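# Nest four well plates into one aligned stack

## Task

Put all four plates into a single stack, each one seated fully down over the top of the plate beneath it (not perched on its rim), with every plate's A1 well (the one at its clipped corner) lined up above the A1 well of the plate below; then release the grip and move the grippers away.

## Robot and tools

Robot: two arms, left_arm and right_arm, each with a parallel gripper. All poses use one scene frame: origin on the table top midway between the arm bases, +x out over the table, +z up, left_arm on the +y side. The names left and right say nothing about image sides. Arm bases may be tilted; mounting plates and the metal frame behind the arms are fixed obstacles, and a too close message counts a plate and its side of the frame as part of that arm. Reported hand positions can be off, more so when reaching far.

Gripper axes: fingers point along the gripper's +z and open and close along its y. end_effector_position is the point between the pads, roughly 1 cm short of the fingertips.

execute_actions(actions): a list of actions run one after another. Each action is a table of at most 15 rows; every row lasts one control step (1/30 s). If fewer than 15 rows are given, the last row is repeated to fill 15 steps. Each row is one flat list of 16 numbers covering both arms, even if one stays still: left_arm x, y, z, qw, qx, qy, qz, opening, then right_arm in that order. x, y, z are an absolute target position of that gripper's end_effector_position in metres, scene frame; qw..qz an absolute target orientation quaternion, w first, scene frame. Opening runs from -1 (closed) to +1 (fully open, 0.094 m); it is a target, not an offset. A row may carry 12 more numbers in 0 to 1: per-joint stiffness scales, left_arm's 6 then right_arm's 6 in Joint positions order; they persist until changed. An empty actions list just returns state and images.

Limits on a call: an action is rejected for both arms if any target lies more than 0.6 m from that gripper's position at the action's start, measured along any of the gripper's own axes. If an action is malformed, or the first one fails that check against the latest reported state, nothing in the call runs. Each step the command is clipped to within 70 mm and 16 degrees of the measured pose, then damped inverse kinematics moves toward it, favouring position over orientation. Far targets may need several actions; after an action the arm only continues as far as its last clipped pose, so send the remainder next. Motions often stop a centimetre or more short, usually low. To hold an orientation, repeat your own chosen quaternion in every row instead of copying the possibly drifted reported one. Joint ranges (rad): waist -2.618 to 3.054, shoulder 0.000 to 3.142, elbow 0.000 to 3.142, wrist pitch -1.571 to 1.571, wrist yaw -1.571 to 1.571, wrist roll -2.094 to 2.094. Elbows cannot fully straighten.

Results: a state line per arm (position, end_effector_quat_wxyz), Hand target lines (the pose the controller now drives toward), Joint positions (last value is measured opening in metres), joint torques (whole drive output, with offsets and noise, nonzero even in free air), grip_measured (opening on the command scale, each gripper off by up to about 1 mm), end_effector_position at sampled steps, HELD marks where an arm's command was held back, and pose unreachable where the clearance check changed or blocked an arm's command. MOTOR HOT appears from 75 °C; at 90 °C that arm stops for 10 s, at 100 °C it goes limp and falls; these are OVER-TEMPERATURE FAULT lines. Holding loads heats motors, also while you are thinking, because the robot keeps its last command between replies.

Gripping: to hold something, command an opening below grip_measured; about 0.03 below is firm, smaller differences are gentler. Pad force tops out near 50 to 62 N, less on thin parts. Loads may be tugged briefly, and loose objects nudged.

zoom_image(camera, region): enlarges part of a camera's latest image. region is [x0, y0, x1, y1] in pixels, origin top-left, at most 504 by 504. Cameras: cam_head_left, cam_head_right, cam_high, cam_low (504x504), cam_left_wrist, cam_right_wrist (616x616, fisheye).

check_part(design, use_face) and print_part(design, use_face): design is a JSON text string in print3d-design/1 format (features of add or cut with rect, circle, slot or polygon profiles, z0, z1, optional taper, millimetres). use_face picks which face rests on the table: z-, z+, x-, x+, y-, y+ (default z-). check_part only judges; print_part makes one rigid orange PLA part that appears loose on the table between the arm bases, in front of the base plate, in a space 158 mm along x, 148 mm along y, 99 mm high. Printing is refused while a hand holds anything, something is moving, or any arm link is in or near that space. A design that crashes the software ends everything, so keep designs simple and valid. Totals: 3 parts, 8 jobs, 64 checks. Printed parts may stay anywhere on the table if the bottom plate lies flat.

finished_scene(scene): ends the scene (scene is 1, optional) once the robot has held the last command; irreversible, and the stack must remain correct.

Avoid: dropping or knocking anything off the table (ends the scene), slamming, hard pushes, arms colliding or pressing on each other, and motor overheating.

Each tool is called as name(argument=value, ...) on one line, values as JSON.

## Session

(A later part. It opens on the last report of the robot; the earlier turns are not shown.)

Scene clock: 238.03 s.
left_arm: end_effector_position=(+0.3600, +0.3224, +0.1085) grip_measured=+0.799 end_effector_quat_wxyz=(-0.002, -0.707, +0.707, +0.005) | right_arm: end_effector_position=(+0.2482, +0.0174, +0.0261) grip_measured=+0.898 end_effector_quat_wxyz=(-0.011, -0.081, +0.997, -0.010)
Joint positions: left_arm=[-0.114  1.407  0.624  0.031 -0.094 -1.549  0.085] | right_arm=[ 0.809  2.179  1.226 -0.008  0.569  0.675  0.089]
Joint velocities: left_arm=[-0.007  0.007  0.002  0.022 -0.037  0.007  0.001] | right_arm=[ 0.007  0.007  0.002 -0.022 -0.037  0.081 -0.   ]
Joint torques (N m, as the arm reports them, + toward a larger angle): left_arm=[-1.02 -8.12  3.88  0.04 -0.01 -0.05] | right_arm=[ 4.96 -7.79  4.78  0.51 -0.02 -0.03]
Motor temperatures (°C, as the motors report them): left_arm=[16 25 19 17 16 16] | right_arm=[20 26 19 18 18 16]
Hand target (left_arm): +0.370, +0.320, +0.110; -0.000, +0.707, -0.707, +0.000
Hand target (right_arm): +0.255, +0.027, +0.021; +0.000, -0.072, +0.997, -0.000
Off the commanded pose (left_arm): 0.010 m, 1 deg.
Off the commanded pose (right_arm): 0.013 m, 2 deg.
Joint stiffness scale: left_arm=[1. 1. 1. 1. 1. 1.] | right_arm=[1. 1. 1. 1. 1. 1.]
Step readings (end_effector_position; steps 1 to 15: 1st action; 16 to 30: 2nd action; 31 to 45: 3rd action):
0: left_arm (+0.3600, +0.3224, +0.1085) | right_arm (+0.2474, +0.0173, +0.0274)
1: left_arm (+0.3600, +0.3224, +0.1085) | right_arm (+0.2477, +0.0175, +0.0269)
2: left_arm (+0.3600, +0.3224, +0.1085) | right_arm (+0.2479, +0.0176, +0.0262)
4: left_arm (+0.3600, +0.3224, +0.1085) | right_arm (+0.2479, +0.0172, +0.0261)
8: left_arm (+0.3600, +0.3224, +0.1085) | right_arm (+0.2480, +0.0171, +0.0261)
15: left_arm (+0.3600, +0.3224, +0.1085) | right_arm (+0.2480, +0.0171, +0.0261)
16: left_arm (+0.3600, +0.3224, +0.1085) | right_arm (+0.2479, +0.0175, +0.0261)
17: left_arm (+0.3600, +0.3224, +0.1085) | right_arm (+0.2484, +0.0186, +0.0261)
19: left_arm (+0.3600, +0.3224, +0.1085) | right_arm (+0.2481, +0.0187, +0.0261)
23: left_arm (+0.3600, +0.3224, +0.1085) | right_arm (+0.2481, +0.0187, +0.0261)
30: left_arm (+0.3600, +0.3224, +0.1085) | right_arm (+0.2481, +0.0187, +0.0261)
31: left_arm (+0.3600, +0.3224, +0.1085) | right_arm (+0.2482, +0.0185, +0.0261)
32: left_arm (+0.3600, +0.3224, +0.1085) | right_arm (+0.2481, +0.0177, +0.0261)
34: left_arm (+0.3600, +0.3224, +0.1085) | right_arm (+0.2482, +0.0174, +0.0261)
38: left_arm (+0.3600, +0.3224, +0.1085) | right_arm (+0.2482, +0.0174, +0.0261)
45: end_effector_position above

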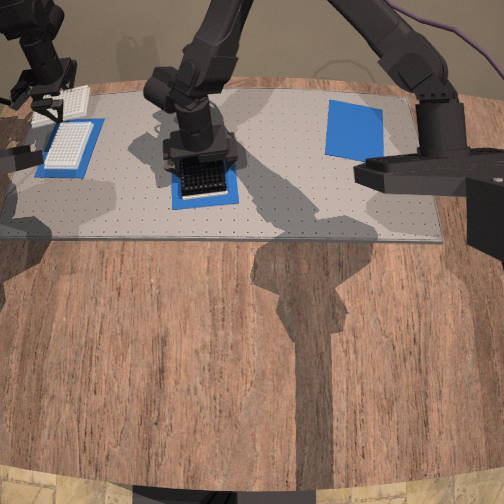

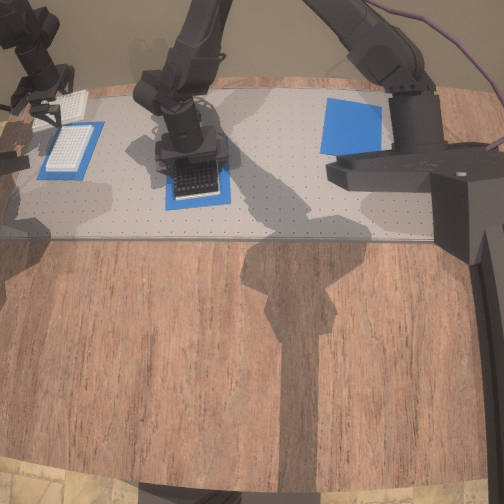

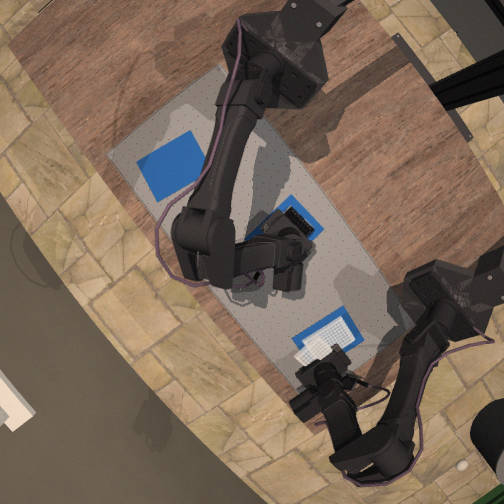

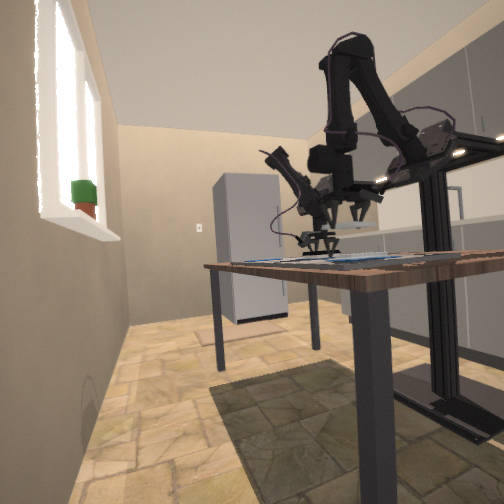

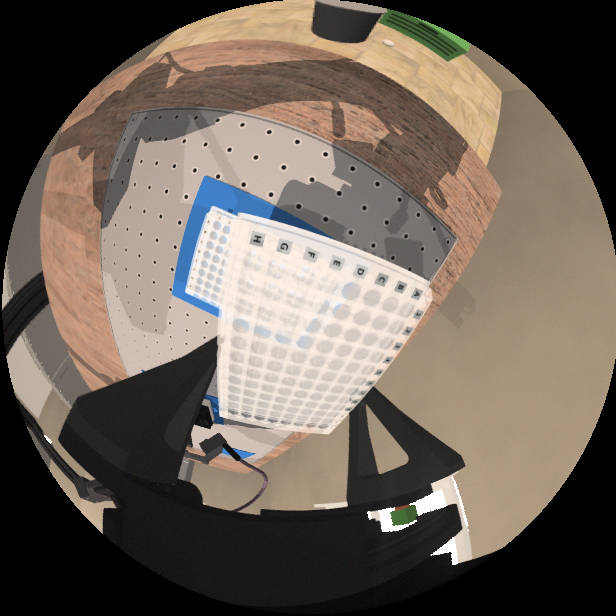

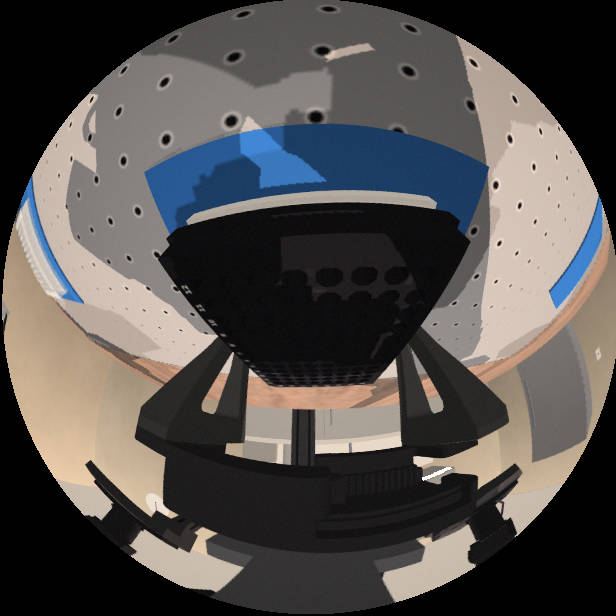

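execute_actions(actions=[[[0.37,0.32,0.11,0,-0.707,0.707,0,0.74,0.255,0.022,0.05,0,-0.072,0.997,0,1]],[[0.37,0.32,0.11,0,-0.707,0.707,0,0.74,0.255,0.022,0.1,0,-0.072,0.997,0,1]],[[0.37,0.32,0.11,0,-0.707,0.707,0,0.74,0.25,-0.09,0.1,0,-0.072,0.997,0,-0.6]],[[0.37,0.32,0.11,0,-0.707,0.707,0,0.74,0.25,-0.15,0.1,0,-0.072,0.997,0,-0.6]]])

zoom_image(camera="cam_head_left", region=[160,120,250,210])

zoom_image(camera="cam_low", region=[290,240,350,270])

zoom_image(camera="cam_right_wrist", region=[20,150,270,400])

Scene clock: 245.97 s.
left_arm: end_effector_position=(+0.3600, +0.3224, +0.1085) grip_measured=+0.799 end_effector_quat_wxyz=(-0.002, -0.707, +0.707, +0.005) | right_arm: end_effector_position=(+0.2463, -0.1537, +0.0961) grip_measured=-0.598 end_effector_quat_wxyz=(-0.010, -0.072, +0.997, -0.015)
Joint positions: left_arm=[-0.114  1.407  0.624  0.031 -0.094 -1.549  0.085] | right_arm=[0.561 1.613 0.486 0.268 0.425 0.475 0.019]
Joint velocities: left_arm=[ 0.032 -0.012 -0.002 -0.007  0.007 -0.037 -0.   ] | right_arm=[-0.012 -0.002 -0.012  0.139 -0.037 -0.095  0.   ]
Joint torques (N m, as the arm reports them, + toward a larger angle): left_arm=[-1.02 -8.12  3.88  0.05 -0.02 -0.06] | right_arm=[ 2.03 -8.87 -1.58  0.42 -0.04 -0.05]
Motor temperatures (°C, as the motors report them): left_arm=[16 25 19 17 16 16] | right_arm=[20 26 20 18 18 16]
Hand target (left_arm): +0.370, +0.320, +0.110; -0.000, +0.707, -0.707, +0.000
Hand target (right_arm): +0.250, -0.150, +0.100; +0.000, -0.072, +0.997, -0.001
Off the commanded pose (left_arm): 0.010 m, 1 deg.
Off the commanded pose (right_arm): 0.006 m, 2 deg.
Joint stiffness scale: left_arm=[1. 1. 1. 1. 1. 1.] | right_arm=[1. 1. 1. 1. 1. 1.]
Step readings (end_effector_position; steps 1 to 15: 1st action; 16 to 30: 2nd action; 31 to 45: 3rd action; 46 to 60: 4th action):
0: left_arm (+0.3600, +0.3224, +0.1085) | right_arm (+0.2482, +0.0174, +0.0261)
1: left_arm (+0.3600, +0.3224, +0.1085) | right_arm (+0.2490, +0.0168, +0.0277)
2: left_arm (+0.3600, +0.3224, +0.1085) | right_arm (+0.2493, +0.0151, +0.0304)
4: left_arm (+0.3600, +0.3224, +0.1085) | right_arm (+0.2536, +0.0156, +0.0354)
8: left_arm (+0.3600, +0.3224, +0.1085) | right_arm (+0.2612, +0.0191, +0.0410)
15: left_arm (+0.3600, +0.3224, +0.1085) | right_arm (+0.2615, +0.0193, +0.0413)
16: left_arm (+0.3600, +0.3224, +0.1085) | right_arm (+0.2614, +0.0190, +0.0447)
17: left_arm (+0.3600, +0.3224, +0.1085) | right_arm (+0.2594, +0.0157, +0.0521)
19: left_arm (+0.3600, +0.3224, +0.1085) | right_arm (+0.2576, +0.0168, +0.0711)
23: left_arm (+0.3600, +0.3224, +0.1085) | right_arm (+0.2635, +0.0324, +0.0952)
30: left_arm (+0.3600, +0.3224, +0.1085) | right_arm (+0.2619, +0.0281, +0.0968)
31: left_arm (+0.3600, +0.3224, +0.1085) | right_arm (+0.2610, +0.0243, +0.0964)
32: left_arm (+0.3600, +0.3224, +0.1085) | right_arm (+0.2582, +0.0116, +0.0979)
34: left_arm (+0.3600, +0.3224, +0.1085) | right_arm (+0.2509, -0.0314, +0.0972)
38: left_arm (+0.3600, +0.3224, +0.1085) | right_arm (+0.2373, -0.1097, +0.0939)
45: left_arm (+0.3600, +0.3224, +0.1085) | right_arm (+0.2446, -0.1023, +0.0959)
46: left_arm (+0.3600, +0.3224, +0.1085) | right_arm (+0.2462, -0.1031, +0.0958)
47: left_arm (+0.3600, +0.3224, +0.1085) | right_arm (+0.2479, -0.1120, +0.0971)
49: left_arm (+0.3600, +0.3224, +0.1085) | right_arm (+0.2487, -0.1425, +0.0976)
53: left_arm (+0.3600, +0.3224, +0.1085) | right_arm (+0.2418, -0.1642, +0.0968)
60: end_effector_position above

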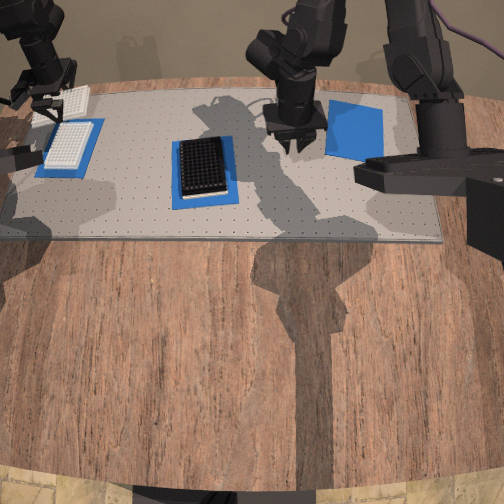

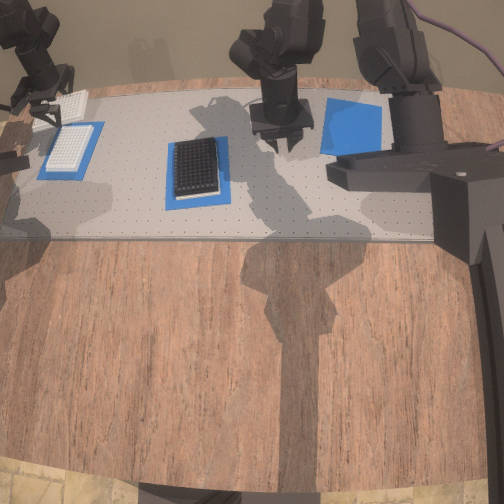

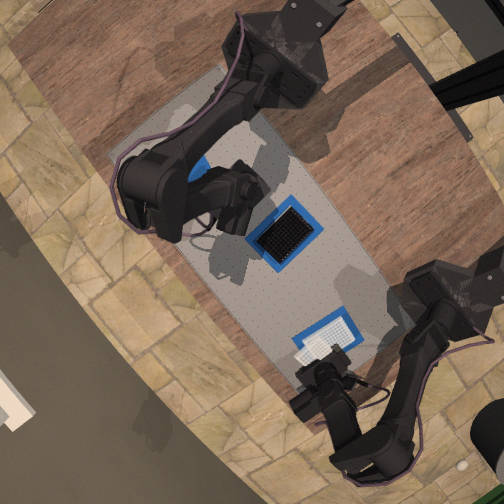

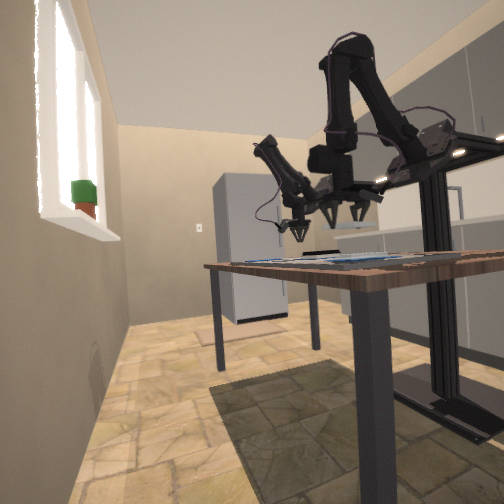

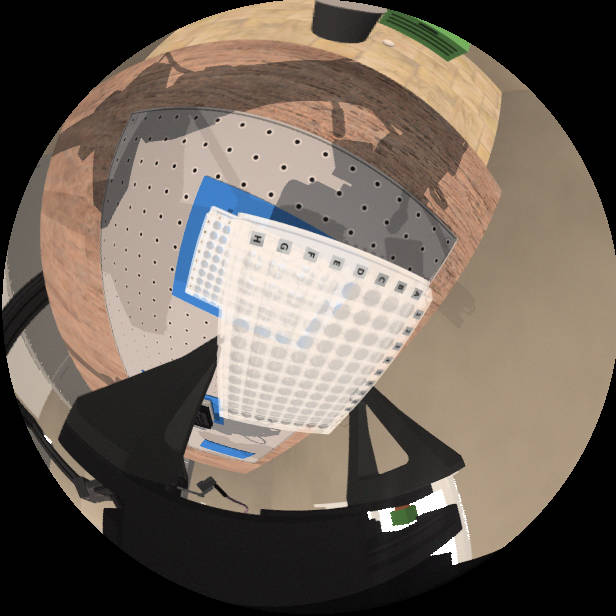

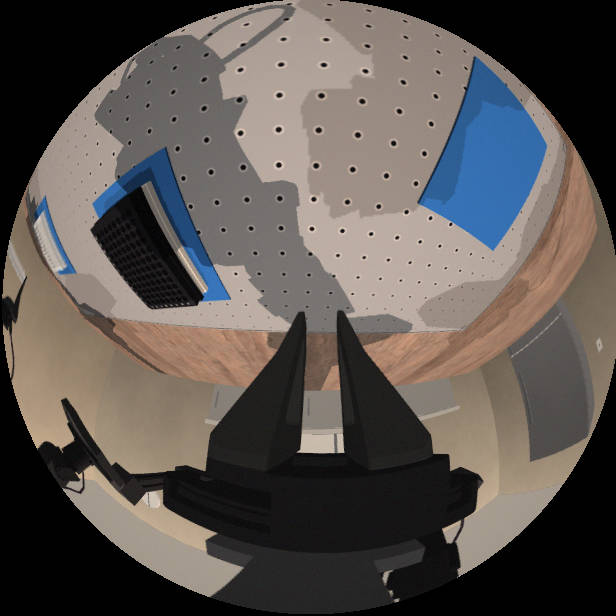

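Region (160, 120, 250, 210) of cam_head_left's 504x504 image, scaled by 5.600, with more detail than that image has.

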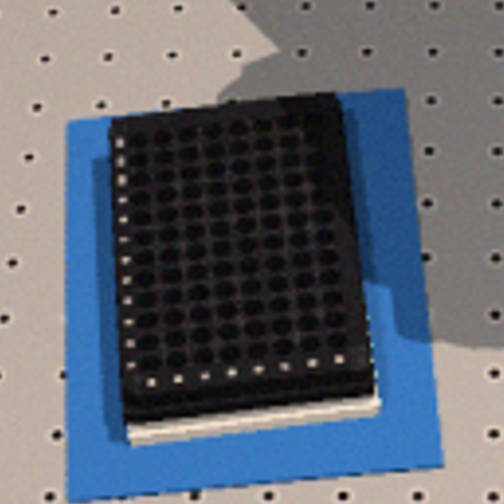

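Region (290, 240, 350, 270) of cam_low's 504x504 image, scaled by 8.400, with more detail than that image has.

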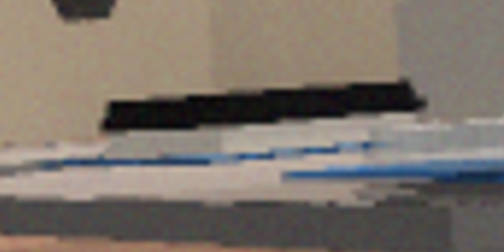

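Region (20, 150, 270, 400) of cam_right_wrist's 616x616 image, scaled by 2.016, with more detail than that image has.

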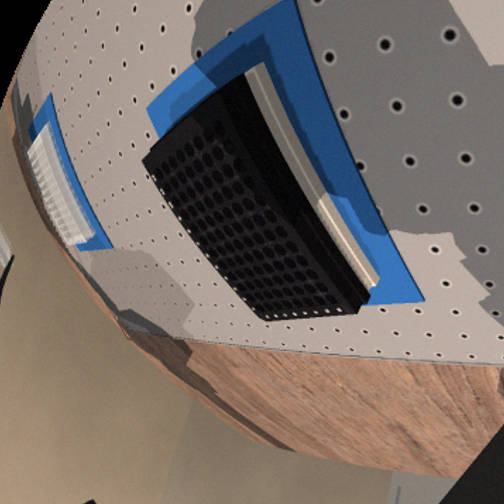

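execute_actions(actions=[[[0.40,0.22,0.10,0,-0.707,0.707,0,0.74,0.19,-0.1,0.06,0,-0.072,0.997,0,-0.6]],[[0.40,0.19,0.06,0,-0.707,0.707,0,0.74,0.19,-0.1,0.04,0,-0.072,0.997,0,-0.6]],[[0.40,0.19,0.04,0,-0.707,0.707,0,0.74,0.19,-0.1,0.04,0,-0.072,0.997,0,-0.6]]])

zoom_image(camera="cam_right_wrist", region=[20,130,270,380])

Scene clock: 252.97 s.
left_arm: end_effector_position=(+0.3866, +0.1899, +0.0404) grip_measured=+0.799 end_effector_quat_wxyz=(-0.010, -0.704, +0.710, +0.009) | right_arm: end_effector_position=(+0.1847, -0.1080, +0.0434) grip_measured=-0.598 end_effector_quat_wxyz=(-0.008, -0.076, +0.997, -0.008)
Joint positions: left_arm=[-0.487  1.865  0.972  0.063 -0.352 -1.817  0.085] | right_arm=[0.724 2.057 0.596 0.549 0.52  0.603 0.019]
Joint velocities: left_arm=[-0.007 -0.002  0.017 -0.037  0.007 -0.051 -0.002] | right_arm=[-0.017  0.002 -0.002 -0.037  0.007 -0.022  0.   ]
Joint torques (N m, as the arm reports them, + toward a larger angle): left_arm=[-2.4  -9.61  3.28  0.21 -0.02  0.05] | right_arm=[ 3.44 -5.86  0.7   0.42 -0.03 -0.04]
Motor temperatures (°C, as the motors report them): left_arm=[17 26 19 17 16 16] | right_arm=[20 26 19 18 18 16]
Hand target (left_arm): +0.400, +0.190, +0.040; +0.000, +0.707, -0.707, +0.000
Hand target (right_arm): +0.190, -0.100, +0.040; +0.000, -0.072, +0.997, -0.000
Off the commanded pose (left_arm): 0.013 m, 2 deg.
Off the commanded pose (right_arm): 0.010 m, 1 deg.
Joint stiffness scale: left_arm=[1. 1. 1. 1. 1. 1.] | right_arm=[1. 1. 1. 1. 1. 1.]
Step readings (end_effector_position; steps 1 to 15: 1st action; 16 to 30: 2nd action; 31 to 45: 3rd action):
0: left_arm (+0.3600, +0.3224, +0.1085) | right_arm (+0.2480, -0.1505, +0.0960)
1: left_arm (+0.3612, +0.3190, +0.1083) | right_arm (+0.2452, -0.1482, +0.0941)
2: left_arm (+0.3642, +0.3054, +0.1077) | right_arm (+0.2370, -0.1385, +0.0895)
4: left_arm (+0.3748, +0.2600, +0.1074) | right_arm (+0.2029, -0.1194, +0.0790)
8: left_arm (+0.3972, +0.2035, +0.1043) | right_arm (+0.1622, -0.1184, +0.0643)
15: left_arm (+0.3967, +0.2157, +0.1001) | right_arm (+0.1761, -0.1118, +0.0616)
16: left_arm (+0.3961, +0.2154, +0.0967) | right_arm (+0.1778, -0.1103, +0.0598)
17: left_arm (+0.3984, +0.2120, +0.0893) | right_arm (+0.1799, -0.1089, +0.0557)
19: left_arm (+0.3964, +0.2014, +0.0714) | right_arm (+0.1822, -0.1089, +0.0477)
23: left_arm (+0.3789, +0.1958, +0.0548) | right_arm (+0.1818, -0.1107, +0.0435)
30: left_arm (+0.3823, +0.1966, +0.0545) | right_arm (+0.1841, -0.1085, +0.0434)
31: left_arm (+0.3830, +0.1960, +0.0534) | right_arm (+0.1842, -0.1084, +0.0434)
32: left_arm (+0.3852, +0.1945, +0.0508) | right_arm (+0.1843, -0.1083, +0.0434)
34: left_arm (+0.3879, +0.1914, +0.0450) | right_arm (+0.1845, -0.1081, +0.0434)
38: left_arm (+0.3853, +0.1903, +0.0406) | right_arm (+0.1846, -0.1080, +0.0434)
45: end_effector_position above

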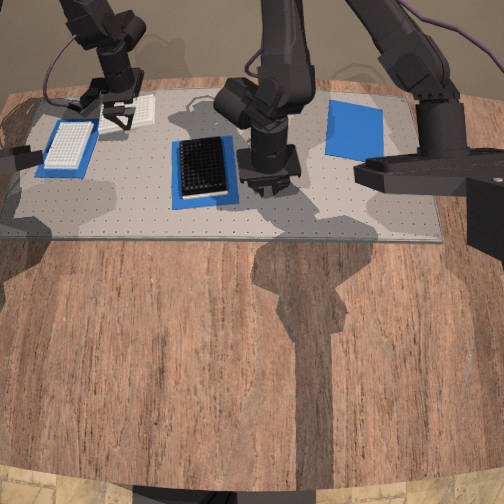

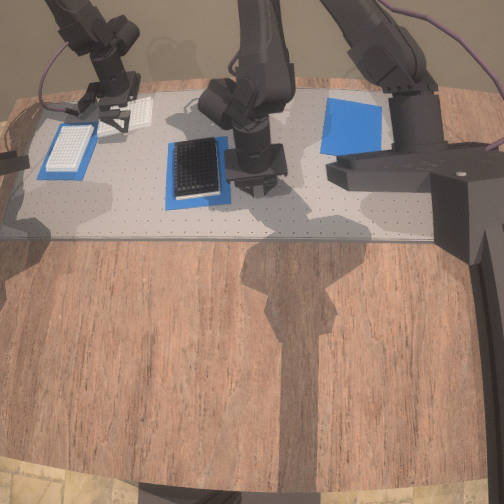

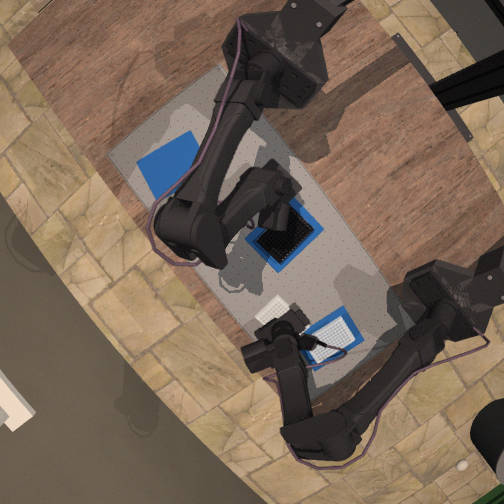

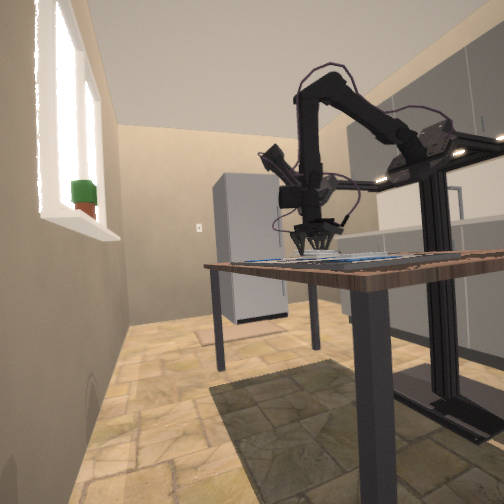

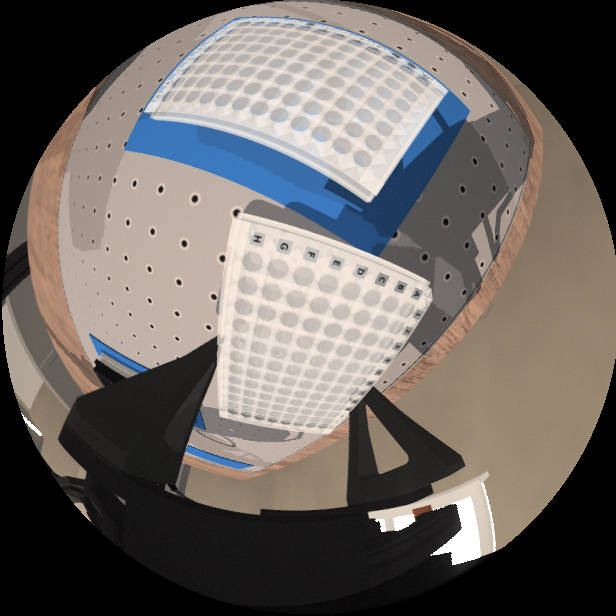

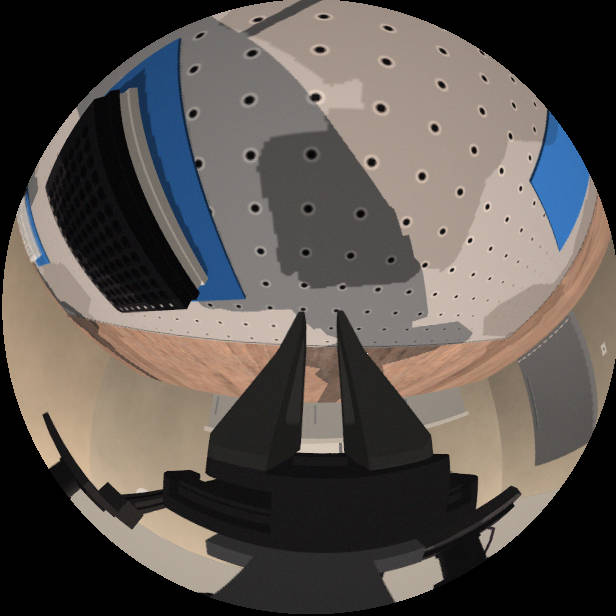

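Region (20, 130, 270, 380) of cam_right_wrist's 616x616 image, scaled by 2.016, with more detail than that image has.

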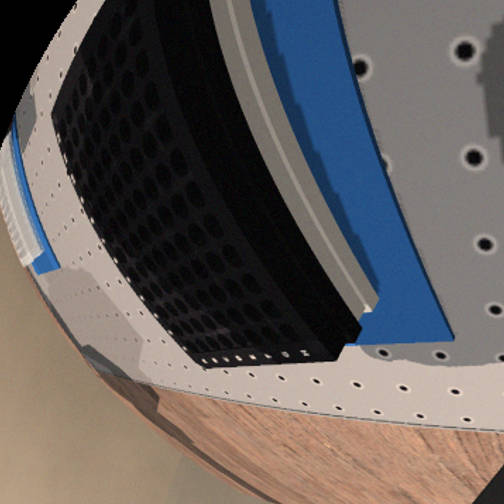

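execute_actions(actions=[[[0.40,0.178,0.03,0,-0.707,0.707,0,0.74,0.14,-0.07,0.045,0,-0.072,0.997,0,-0.2]],[[0.40,0.178,0.023,0,-0.707,0.707,0,0.74,0.14,0.01,0.045,0,-0.072,0.997,0,-0.2]],[[0.40,0.178,0.023,0,-0.707,0.707,0,1,0.155,0.012,0.043,0,-0.072,0.997,0,-0.2]],[[0.40,0.178,0.08,0,-0.707,0.707,0,1,0.165,0.012,0.043,0,-0.072,0.997,0,-0.2]]])

zoom_image(camera="cam_low", region=[280,225,370,270])

Scene clock: 262.17 s.
left_arm: end_effector_position=(+0.4153, +0.1779, +0.0785) grip_measured=+1.000 end_effector_quat_wxyz=(-0.008, +0.713, -0.701, +0.018) | right_arm: end_effector_position=(+0.1525, -0.0037, +0.0369) grip_measured=-0.202 end_effector_quat_wxyz=(-0.007, -0.078, +0.997, -0.014)
Joint positions: left_arm=[-0.541  1.746  0.986 -0.014 -0.392 -1.859  0.094] | right_arm=[0.963 2.259 1.003 0.202 0.663 0.842 0.038]
Joint velocities: left_arm=[-0.007 -0.017 -0.002 -0.081 -0.081  0.037  0.   ] | right_arm=[-0.007 -0.012 -0.002  0.007  0.037 -0.095 -0.002]
Joint torques (N m, as the arm reports them, + toward a larger angle): left_arm=[-3.92 -9.91  0.85  0.07 -0.15 -0.05] | right_arm=[  5.84 -10.68   3.33   0.03  -0.04  -0.05]
Motor temperatures (°C, as the motors report them): left_arm=[17 27 19 17 16 16] | right_arm=[20 25 19 18 18 16]
Hand target (left_arm): +0.401, +0.178, +0.079; -0.001, +0.706, -0.708, +0.000
Hand target (right_arm): +0.165, +0.012, +0.043; +0.000, -0.072, +0.997, +0.000
Off the commanded pose (left_arm): 0.015 m, 3 deg.
Off the commanded pose (right_arm): 0.021 m, 2 deg.
Joint stiffness scale: left_arm=[1. 1. 1. 1. 1. 1.] | right_arm=[1. 1. 1. 1. 1. 1.]
Step readings (end_effector_position; steps 1 to 15: 1st action; 16 to 30: 2nd action; 31 to 45: 3rd action; 46 to 60: 4th action):
0: left_arm (+0.3870, +0.1898, +0.0404) | right_arm (+0.1848, -0.1079, +0.0434)
1: left_arm (+0.3875, +0.1895, +0.0394) | right_arm (+0.1824, -0.1063, +0.0436)
2: left_arm (+0.3895, +0.1883, +0.0369) | right_arm (+0.1753, -0.0995, +0.0438)
4: left_arm (+0.3916, +0.1858, +0.0316) | right_arm (+0.1500, -0.0825, +0.0464)
8: left_arm (+0.3893, +0.1850, +0.0281) | right_arm (+0.1288, -0.0741, +0.0478)
15: left_arm (+0.3894, +0.1850, +0.0281) | right_arm (+0.1349, -0.0737, +0.0467)
16: left_arm (+0.3894, +0.1848, +0.0276) | right_arm (+0.1356, -0.0705, +0.0463)
17: left_arm (+0.3901, +0.1842, +0.0266) | right_arm (+0.1355, -0.0606, +0.0450)
19: left_arm (+0.3904, +0.1832, +0.0242) | right_arm (+0.1405, -0.0212, +0.0455)
23: left_arm (+0.3894, +0.1830, +0.0229) | right_arm (+0.1571, +0.0319, +0.0523)
30: left_arm (+0.3894, +0.1830, +0.0229) | right_arm (+0.1461, +0.0153, +0.0472)
31: left_arm (+0.3894, +0.1830, +0.0229) | right_arm (+0.1448, +0.0124, +0.0463)
32: left_arm (+0.3894, +0.1830, +0.0229) | right_arm (+0.1443, +0.0093, +0.0454)
34: left_arm (+0.3894, +0.1830, +0.0229) | right_arm (+0.1472, +0.0052, +0.0426)
38: left_arm (+0.3895, +0.1829, +0.0229) | right_arm (+0.1514, +0.0031, +0.0398)
45: left_arm (+0.3895, +0.1829, +0.0229) | right_arm (+0.1509, +0.0024, +0.0398)
46: left_arm (+0.3903, +0.1829, +0.0263) | right_arm (+0.1509, +0.0020, +0.0397)
47: left_arm (+0.3888, +0.1841, +0.0339) | right_arm (+0.1509, +0.0014, +0.0393)
49: left_arm (+0.3951, +0.1820, +0.0531) | right_arm (+0.1518, -0.0008, +0.0382)
53: left_arm (+0.4190, +0.1751, +0.0772) | right_arm (+0.1528, -0.0033, +0.0369)
60: end_effector_position above

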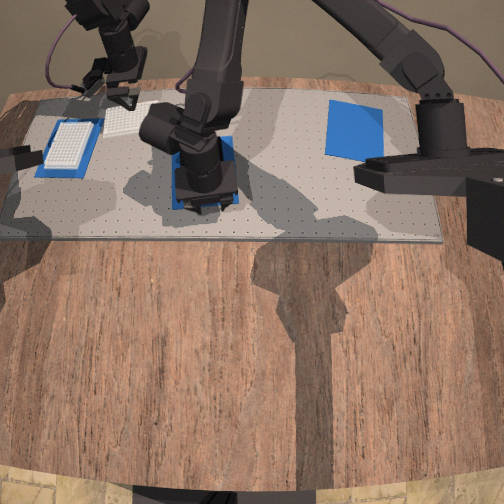

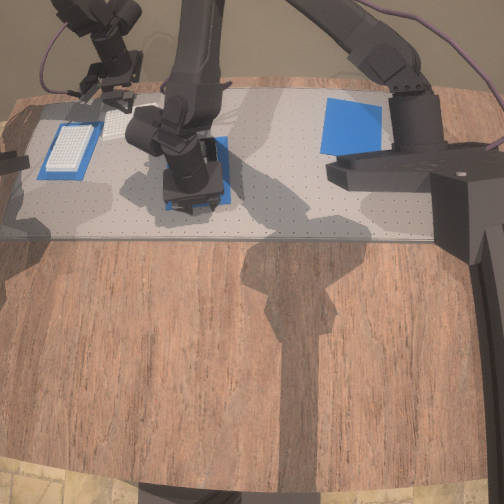

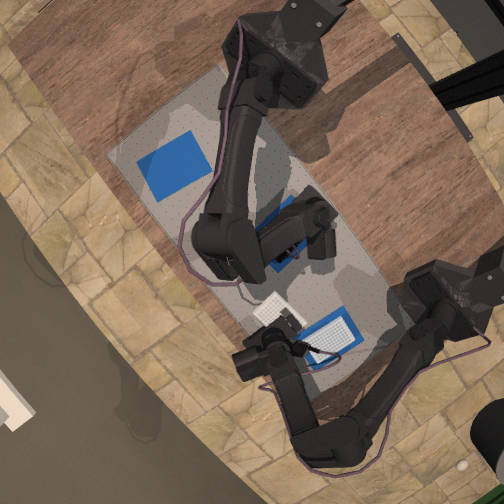

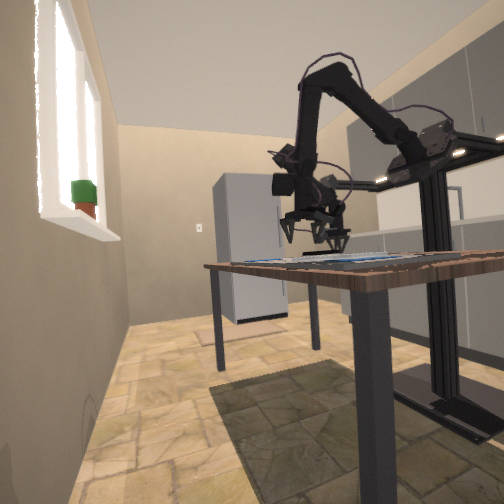

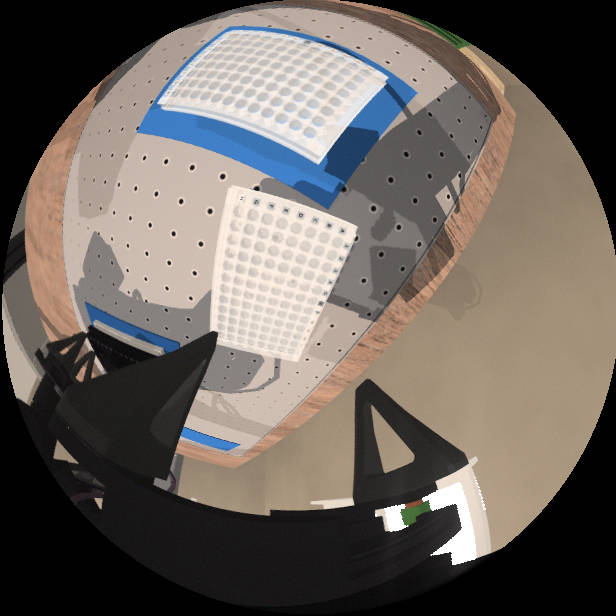

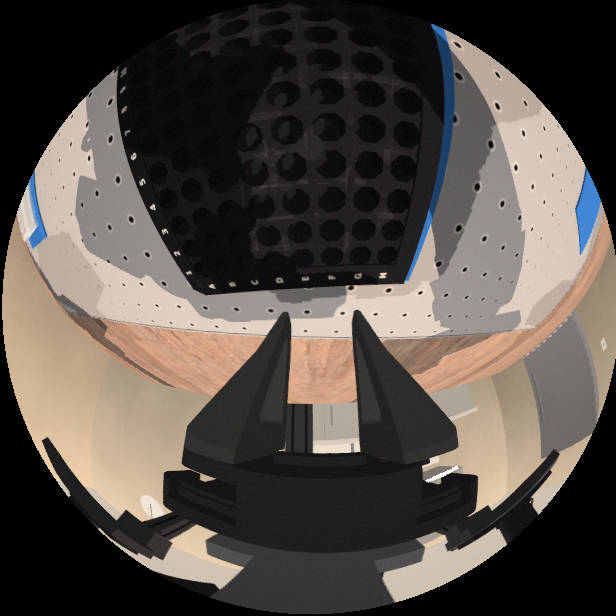

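Region (280, 225, 370, 270) of cam_low's 504x504 image, scaled by 5.600, with more detail than that image has.

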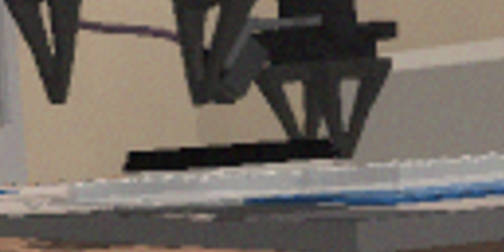

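execute_actions(actions=[[[0.39,0.183,0.09,0,0,1,0,1,0.17,0.022,0.046,0,-0.072,0.997,0,-0.2]],[[0.39,0.183,0.09,0,0.707,0.707,0,1,0.175,0.024,0.046,0,-0.072,0.997,0,-0.2]],[[0.39,0.183,0.09,0,0.707,0.707,0,1,0.18,0.025,0.046,0,-0.072,0.997,0,-0.2]]])

Scene clock: 269.37 s.
left_arm: end_effector_position=(+0.3846, +0.1911, +0.0876) grip_measured=+1.000 end_effector_quat_wxyz=(-0.026, +0.226, +0.973, +0.025) | right_arm: end_effector_position=(+0.1705, +0.0139, +0.0408) grip_measured=-0.202 end_effector_quat_wxyz=(-0.004, -0.075, +0.997, -0.010)
Joint positions: left_arm=[-0.566  1.713  0.94  -0.114 -0.459  0.124  0.094] | right_arm=[0.958 2.238 1.075 0.125 0.66  0.835 0.038]
Joint velocities: left_arm=[-0.022 -0.002  0.017  0.022 -0.037  1.297  0.   ] | right_arm=[ 0.007  0.007 -0.002  0.037 -0.022  0.051  0.   ]
Joint torques (N m, as the arm reports them, + toward a larger angle): left_arm=[-4.38 -8.81  3.68  0.   -0.13  0.01] | right_arm=[  5.89 -10.47   3.3    0.04  -0.03  -0.05]
Motor temperatures (°C, as the motors report them): left_arm=[17 28 18 17 16 16] | right_arm=[20 26 19 18 18 16]
Hand target (left_arm): +0.390, +0.183, +0.090; -0.022, +0.327, +0.944, +0.024
Hand target (right_arm): +0.180, +0.025, +0.046; +0.001, -0.072, +0.997, +0.000
Off the commanded pose (left_arm): 0.010 m, 64 deg; orientation clipped at the last step of the last action.
Off the commanded pose (right_arm): 0.016 m, 1 deg.
Joint stiffness scale: left_arm=[1. 1. 1. 1. 1. 1.] | right_arm=[1. 1. 1. 1. 1. 1.]
Step readings (end_effector_position; steps 1 to 15: 1st action; 16 to 30: 2nd action; 31 to 45: 3rd action):
0: left_arm (+0.4133, +0.1788, +0.0784) | right_arm (+0.1524, -0.0037, +0.0369)
1: left_arm (+0.4120, +0.1794, +0.0788) | right_arm (+0.1527, -0.0033, +0.0370)
2: left_arm (+0.4085, +0.1810, +0.0803) | right_arm (+0.1537, -0.0019, +0.0371)
4: left_arm (+0.3999, +0.1850, +0.0826) | right_arm (+0.1585, +0.0043, +0.0377)
8: left_arm (+0.3942, +0.1872, +0.0828) | right_arm (+0.1659, +0.0126, +0.0396)
15: left_arm (+0.3923, +0.1859, +0.0836) | right_arm (+0.1649, +0.0109, +0.0397)
16: left_arm (+0.3921, +0.1861, +0.0836) | right_arm (+0.1646, +0.0105, +0.0397)
17: left_arm (+0.3918, +0.1864, +0.0836) | right_arm (+0.1643, +0.0101, +0.0398)
19: left_arm (+0.3911, +0.1870, +0.0836) | right_arm (+0.1638, +0.0092, +0.0398)
23: left_arm (+0.3895, +0.1884, +0.0836) | right_arm (+0.1632, +0.0083, +0.0398)
30: left_arm (+0.3853, +0.1888, +0.0847) | right_arm (+0.1629, +0.0078, +0.0398)
31: left_arm (+0.3846, +0.1888, +0.0849) | right_arm (+0.1631, +0.0082, +0.0399)
32: left_arm (+0.3839, +0.1892, +0.0850) | right_arm (+0.1635, +0.0085, +0.0397)
34: left_arm (+0.3826, +0.1898, +0.0852) | right_arm (+0.1659, +0.0107, +0.0398)
38: left_arm (+0.3797, +0.1915, +0.0856) | right_arm (+0.1702, +0.0137, +0.0406)
45: end_effector_position above

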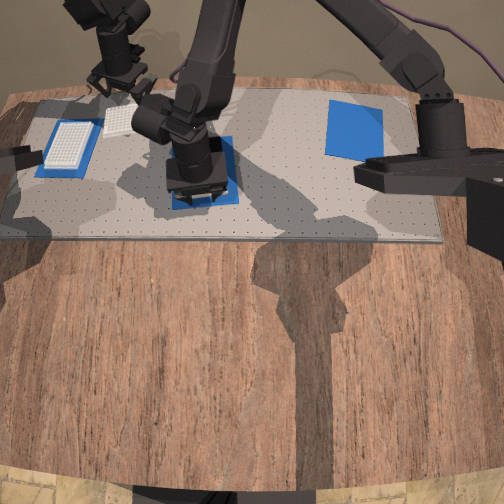

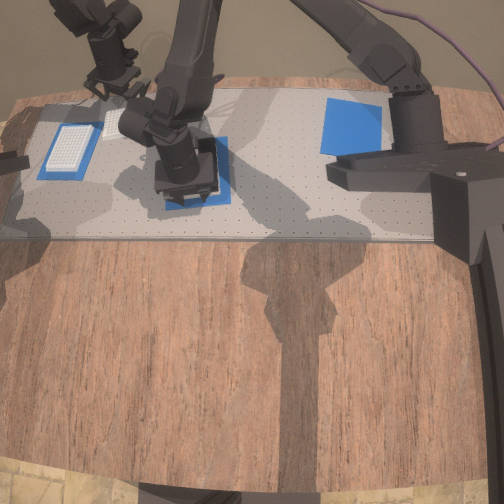

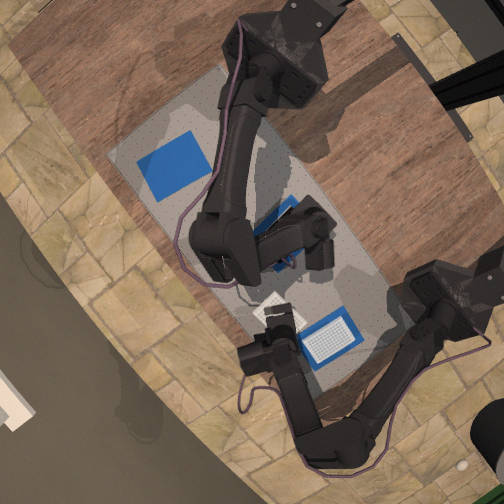

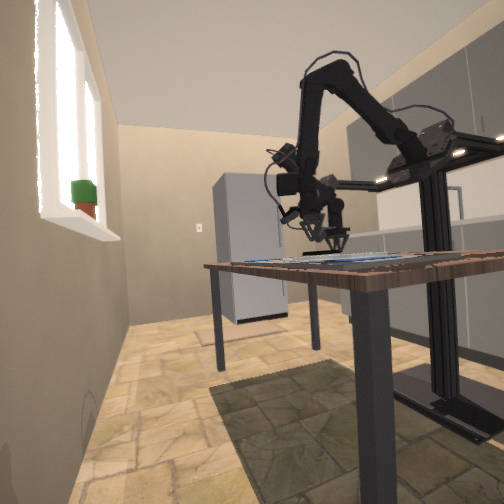

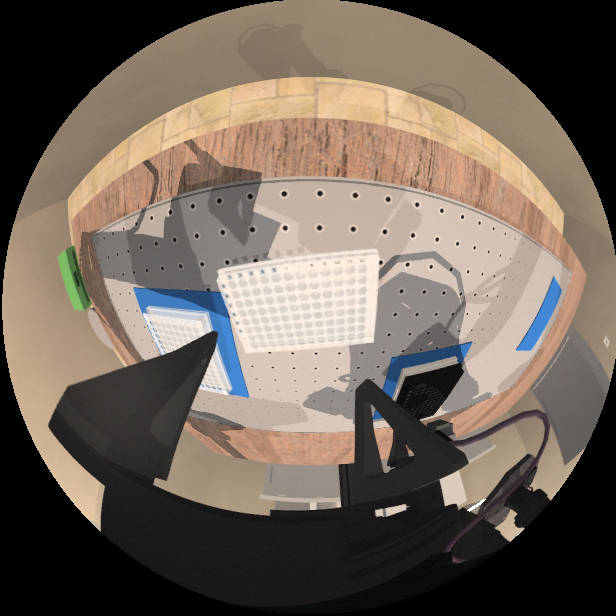

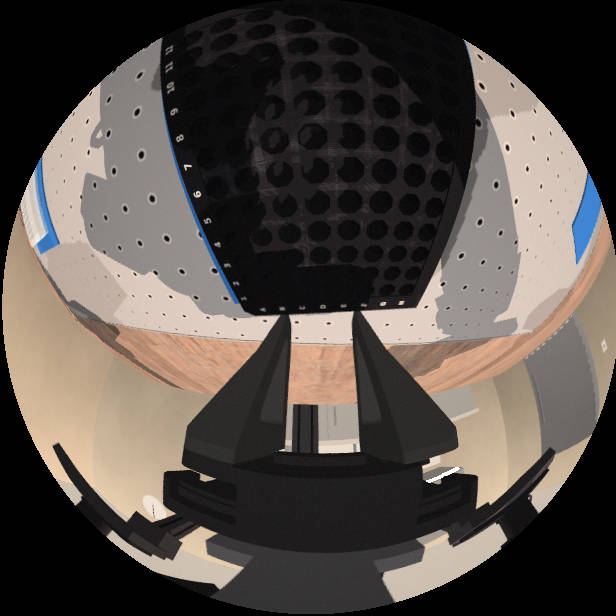

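execute_actions(actions=[[[0.39,0.2,0.09,0,0.5,0.866,0,1,0.185,0.022,0.046,0,-0.072,0.997,0,-0.2]],[[0.39,0.2,0.09,0,0.5,0.866,0,1,0.15,0.0,0.05,0,-0.072,0.997,0,-0.2]],[[0.39,0.2,0.09,0,0.707,0.707,0,1,0.17,-0.11,0.05,0,-0.072,0.997,0,-0.2]],[[0.39,0.19,0.09,0,0.707,0.707,0,1,0.19,-0.11,0.045,0,-0.072,0.997,0,-0.2]]])

zoom_image(camera="cam_right_wrist", region=[20,70,270,320])

check_part(design={"format":"print3d-design/1","features":[{"op":"add","profile":{"rect":{"cx":0,"cy":0,"w":146,"h":103.4}},"z0":0,"z1":52},{"op":"cut","profile":{"rect":{"cx":0,"cy":0,"w":129.4,"h":86.8}},"z0":1.2,"z1":41},{"op":"cut","profile":{"rect":{"cx":0,"cy":0,"w":129.4,"h":86.8}},"z0":41,"z1":52,"taper":5.5},{"op":"cut","profile":{"rect":{"cx":0,"cy":0,"w":106,"h":120}},"z0":1.2,"z1":52},{"op":"cut","profile":{"rect":{"cx":0,"cy":0,"w":156,"h":64}},"z0":1.2,"z1":52},{"op":"cut","profile":{"rect":{"cx":0,"cy":0,"w":106,"h":64}},"z0":0,"z1":2}]})

Scene clock: 284.93 s.
left_arm: end_effector_position=(+0.3894, +0.1996, +0.0856) grip_measured=+1.000 end_effector_quat_wxyz=(-0.011, +0.701, +0.713, +0.003) | right_arm: end_effector_position=(+0.1811, -0.1195, +0.0445) grip_measured=-0.202 end_effector_quat_wxyz=(-0.010, -0.076, +0.997, -0.013)
Joint positions: left_arm=[-0.521  1.685  0.896 -0.04  -0.399  1.277  0.094] | right_arm=[0.709 2.055 0.558 0.583 0.515 0.592 0.038]
Joint velocities: left_arm=[-0.007  0.002  0.002 -0.081 -0.051 -0.022  0.   ] | right_arm=[-0.007 -0.012 -0.027 -0.022 -0.051 -0.081 -0.001]
Joint torques (N m, as the arm reports them, + toward a larger angle): left_arm=[-4.2  -9.93  1.44  0.26  0.01  0.05] | right_arm=[ 3.3  -7.95 -0.28  0.38 -0.06 -0.02]
Motor temperatures (°C, as the motors report them): left_arm=[18 28 19 17 16 16] | right_arm=[21 27 19 18 18 16]
Hand target (left_arm): +0.390, +0.190, +0.090; -0.000, +0.707, +0.707, +0.000
Hand target (right_arm): +0.190, -0.110, +0.045; +0.001, -0.072, +0.997, -0.000
Off the commanded pose (left_arm): 0.011 m, 2 deg.
Off the commanded pose (right_arm): 0.013 m, 2 deg.
Joint stiffness scale: left_arm=[1. 1. 1. 1. 1. 1.] | right_arm=[1. 1. 1. 1. 1. 1.]
Step readings (end_effector_position; steps 1 to 15: 1st action; 16 to 30: 2nd action; 31 to 45: 3rd action; 46 to 60: 4th action):
0: left_arm (+0.3844, +0.1927, +0.0878) | right_arm (+0.1704, +0.0138, +0.0408)
1: left_arm (+0.3847, +0.1931, +0.0875) | right_arm (+0.1707, +0.0137, +0.0407)
2: left_arm (+0.3853, +0.1939, +0.0868) | right_arm (+0.1713, +0.0135, +0.0406)
4: left_arm (+0.3870, +0.1977, +0.0855) | right_arm (+0.1741, +0.0130, +0.0404)
8: left_arm (+0.3866, +0.2034, +0.0856) | right_arm (+0.1776, +0.0124, +0.0401)
15: left_arm (+0.3868, +0.2002, +0.0853) | right_arm (+0.1774, +0.0125, +0.0401)
16: left_arm (+0.3871, +0.1998, +0.0854) | right_arm (+0.1761, +0.0118, +0.0403)
17: left_arm (+0.3873, +0.1995, +0.0853) | right_arm (+0.1738, +0.0098, +0.0413)
19: left_arm (+0.3879, +0.1990, +0.0855) | right_arm (+0.1633, +0.0011, +0.0431)
23: left_arm (+0.3887, +0.1984, +0.0856) | right_arm (+0.1528, -0.0063, +0.0458)
30: left_arm (+0.3891, +0.1981, +0.0856) | right_arm (+0.1559, -0.0019, +0.0457)
31: left_arm (+0.3891, +0.1983, +0.0856) | right_arm (+0.1563, -0.0052, +0.0458)
32: left_arm (+0.3892, +0.1986, +0.0856) | right_arm (+0.1573, -0.0170, +0.0481)
34: left_arm (+0.3891, +0.1989, +0.0856) | right_arm (+0.1594, -0.0597, +0.0487)
38: left_arm (+0.3892, +0.1991, +0.0856) | right_arm (+0.1564, -0.1364, +0.0463)
45: left_arm (+0.3892, +0.1990, +0.0856) | right_arm (+0.1634, -0.1239, +0.0453)
46: left_arm (+0.3893, +0.1991, +0.0856) | right_arm (+0.1653, -0.1219, +0.0453)
47: left_arm (+0.3893, +0.1992, +0.0856) | right_arm (+0.1686, -0.1213, +0.0453)
49: left_arm (+0.3893, +0.1994, +0.0856) | right_arm (+0.1773, -0.1216, +0.0449)
53: left_arm (+0.3894, +0.1995, +0.0856) | right_arm (+0.1823, -0.1208, +0.0445)
60: end_effector_position above

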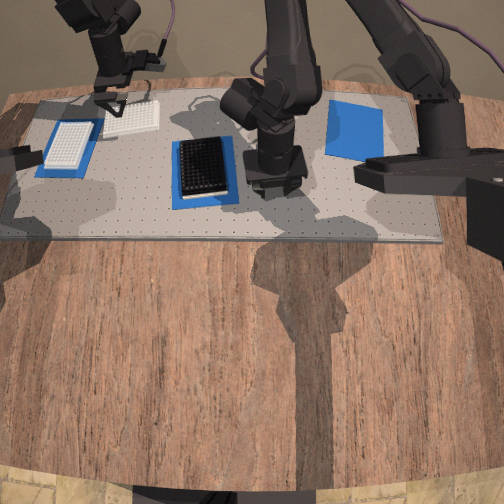

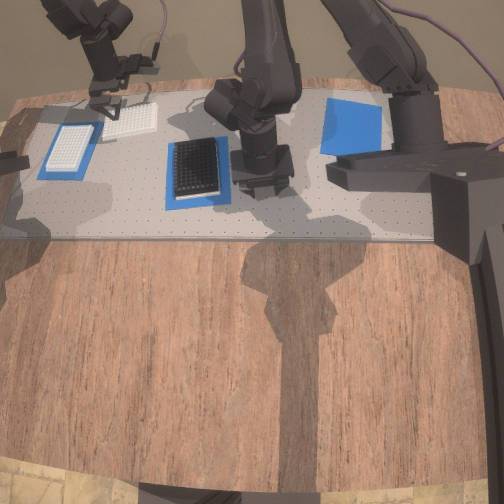

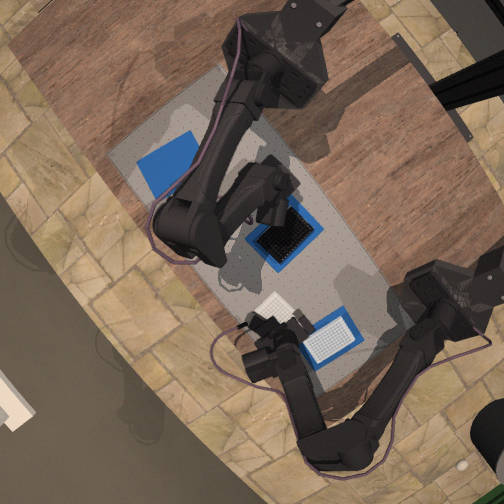

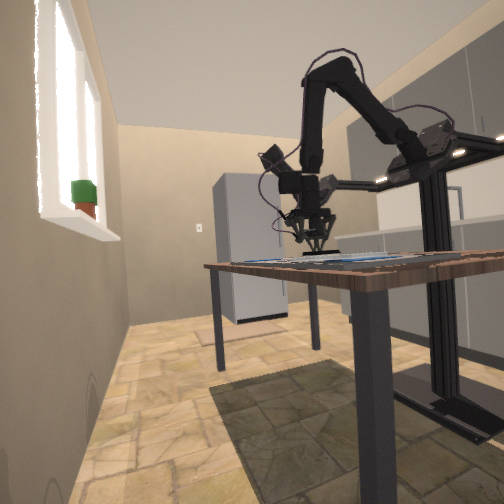

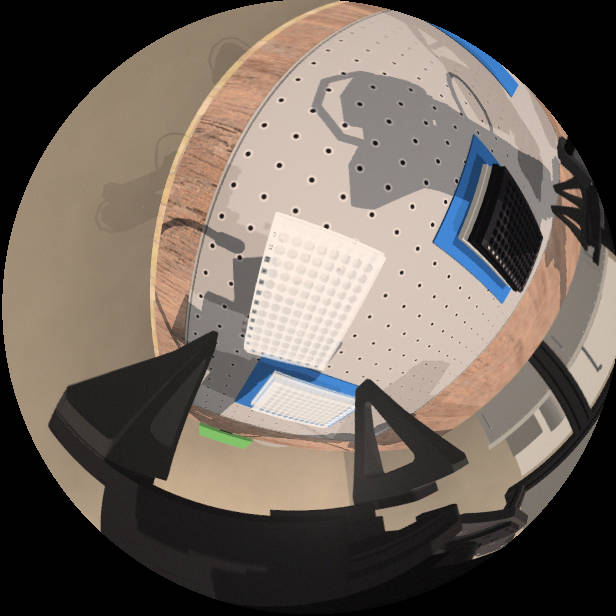

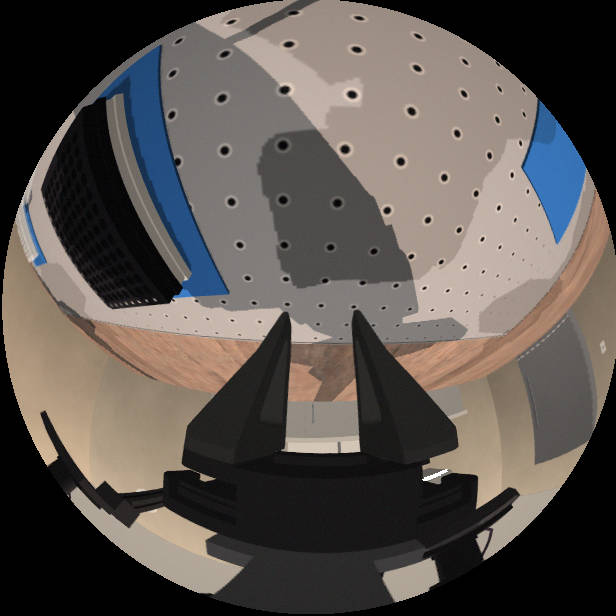

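Region (20, 70, 270, 320) of cam_right_wrist's 616x616 image, scaled by 2.016, with more detail than that image has.

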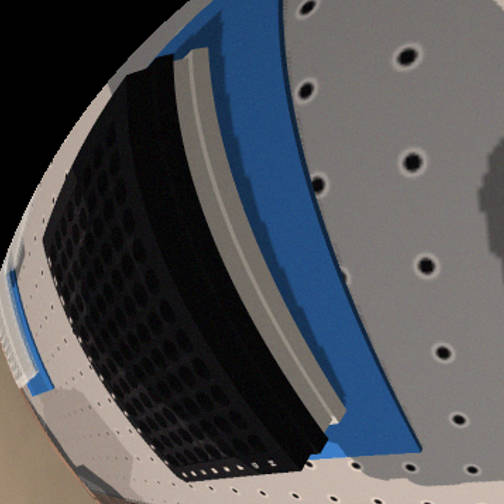

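The printer can make this part: 1.73 h, 49.2 g of filament, 260 layers; 146.0 x 103.4 x 52.0 mm as designed. Left: parts 3, jobs 8, checks 63.


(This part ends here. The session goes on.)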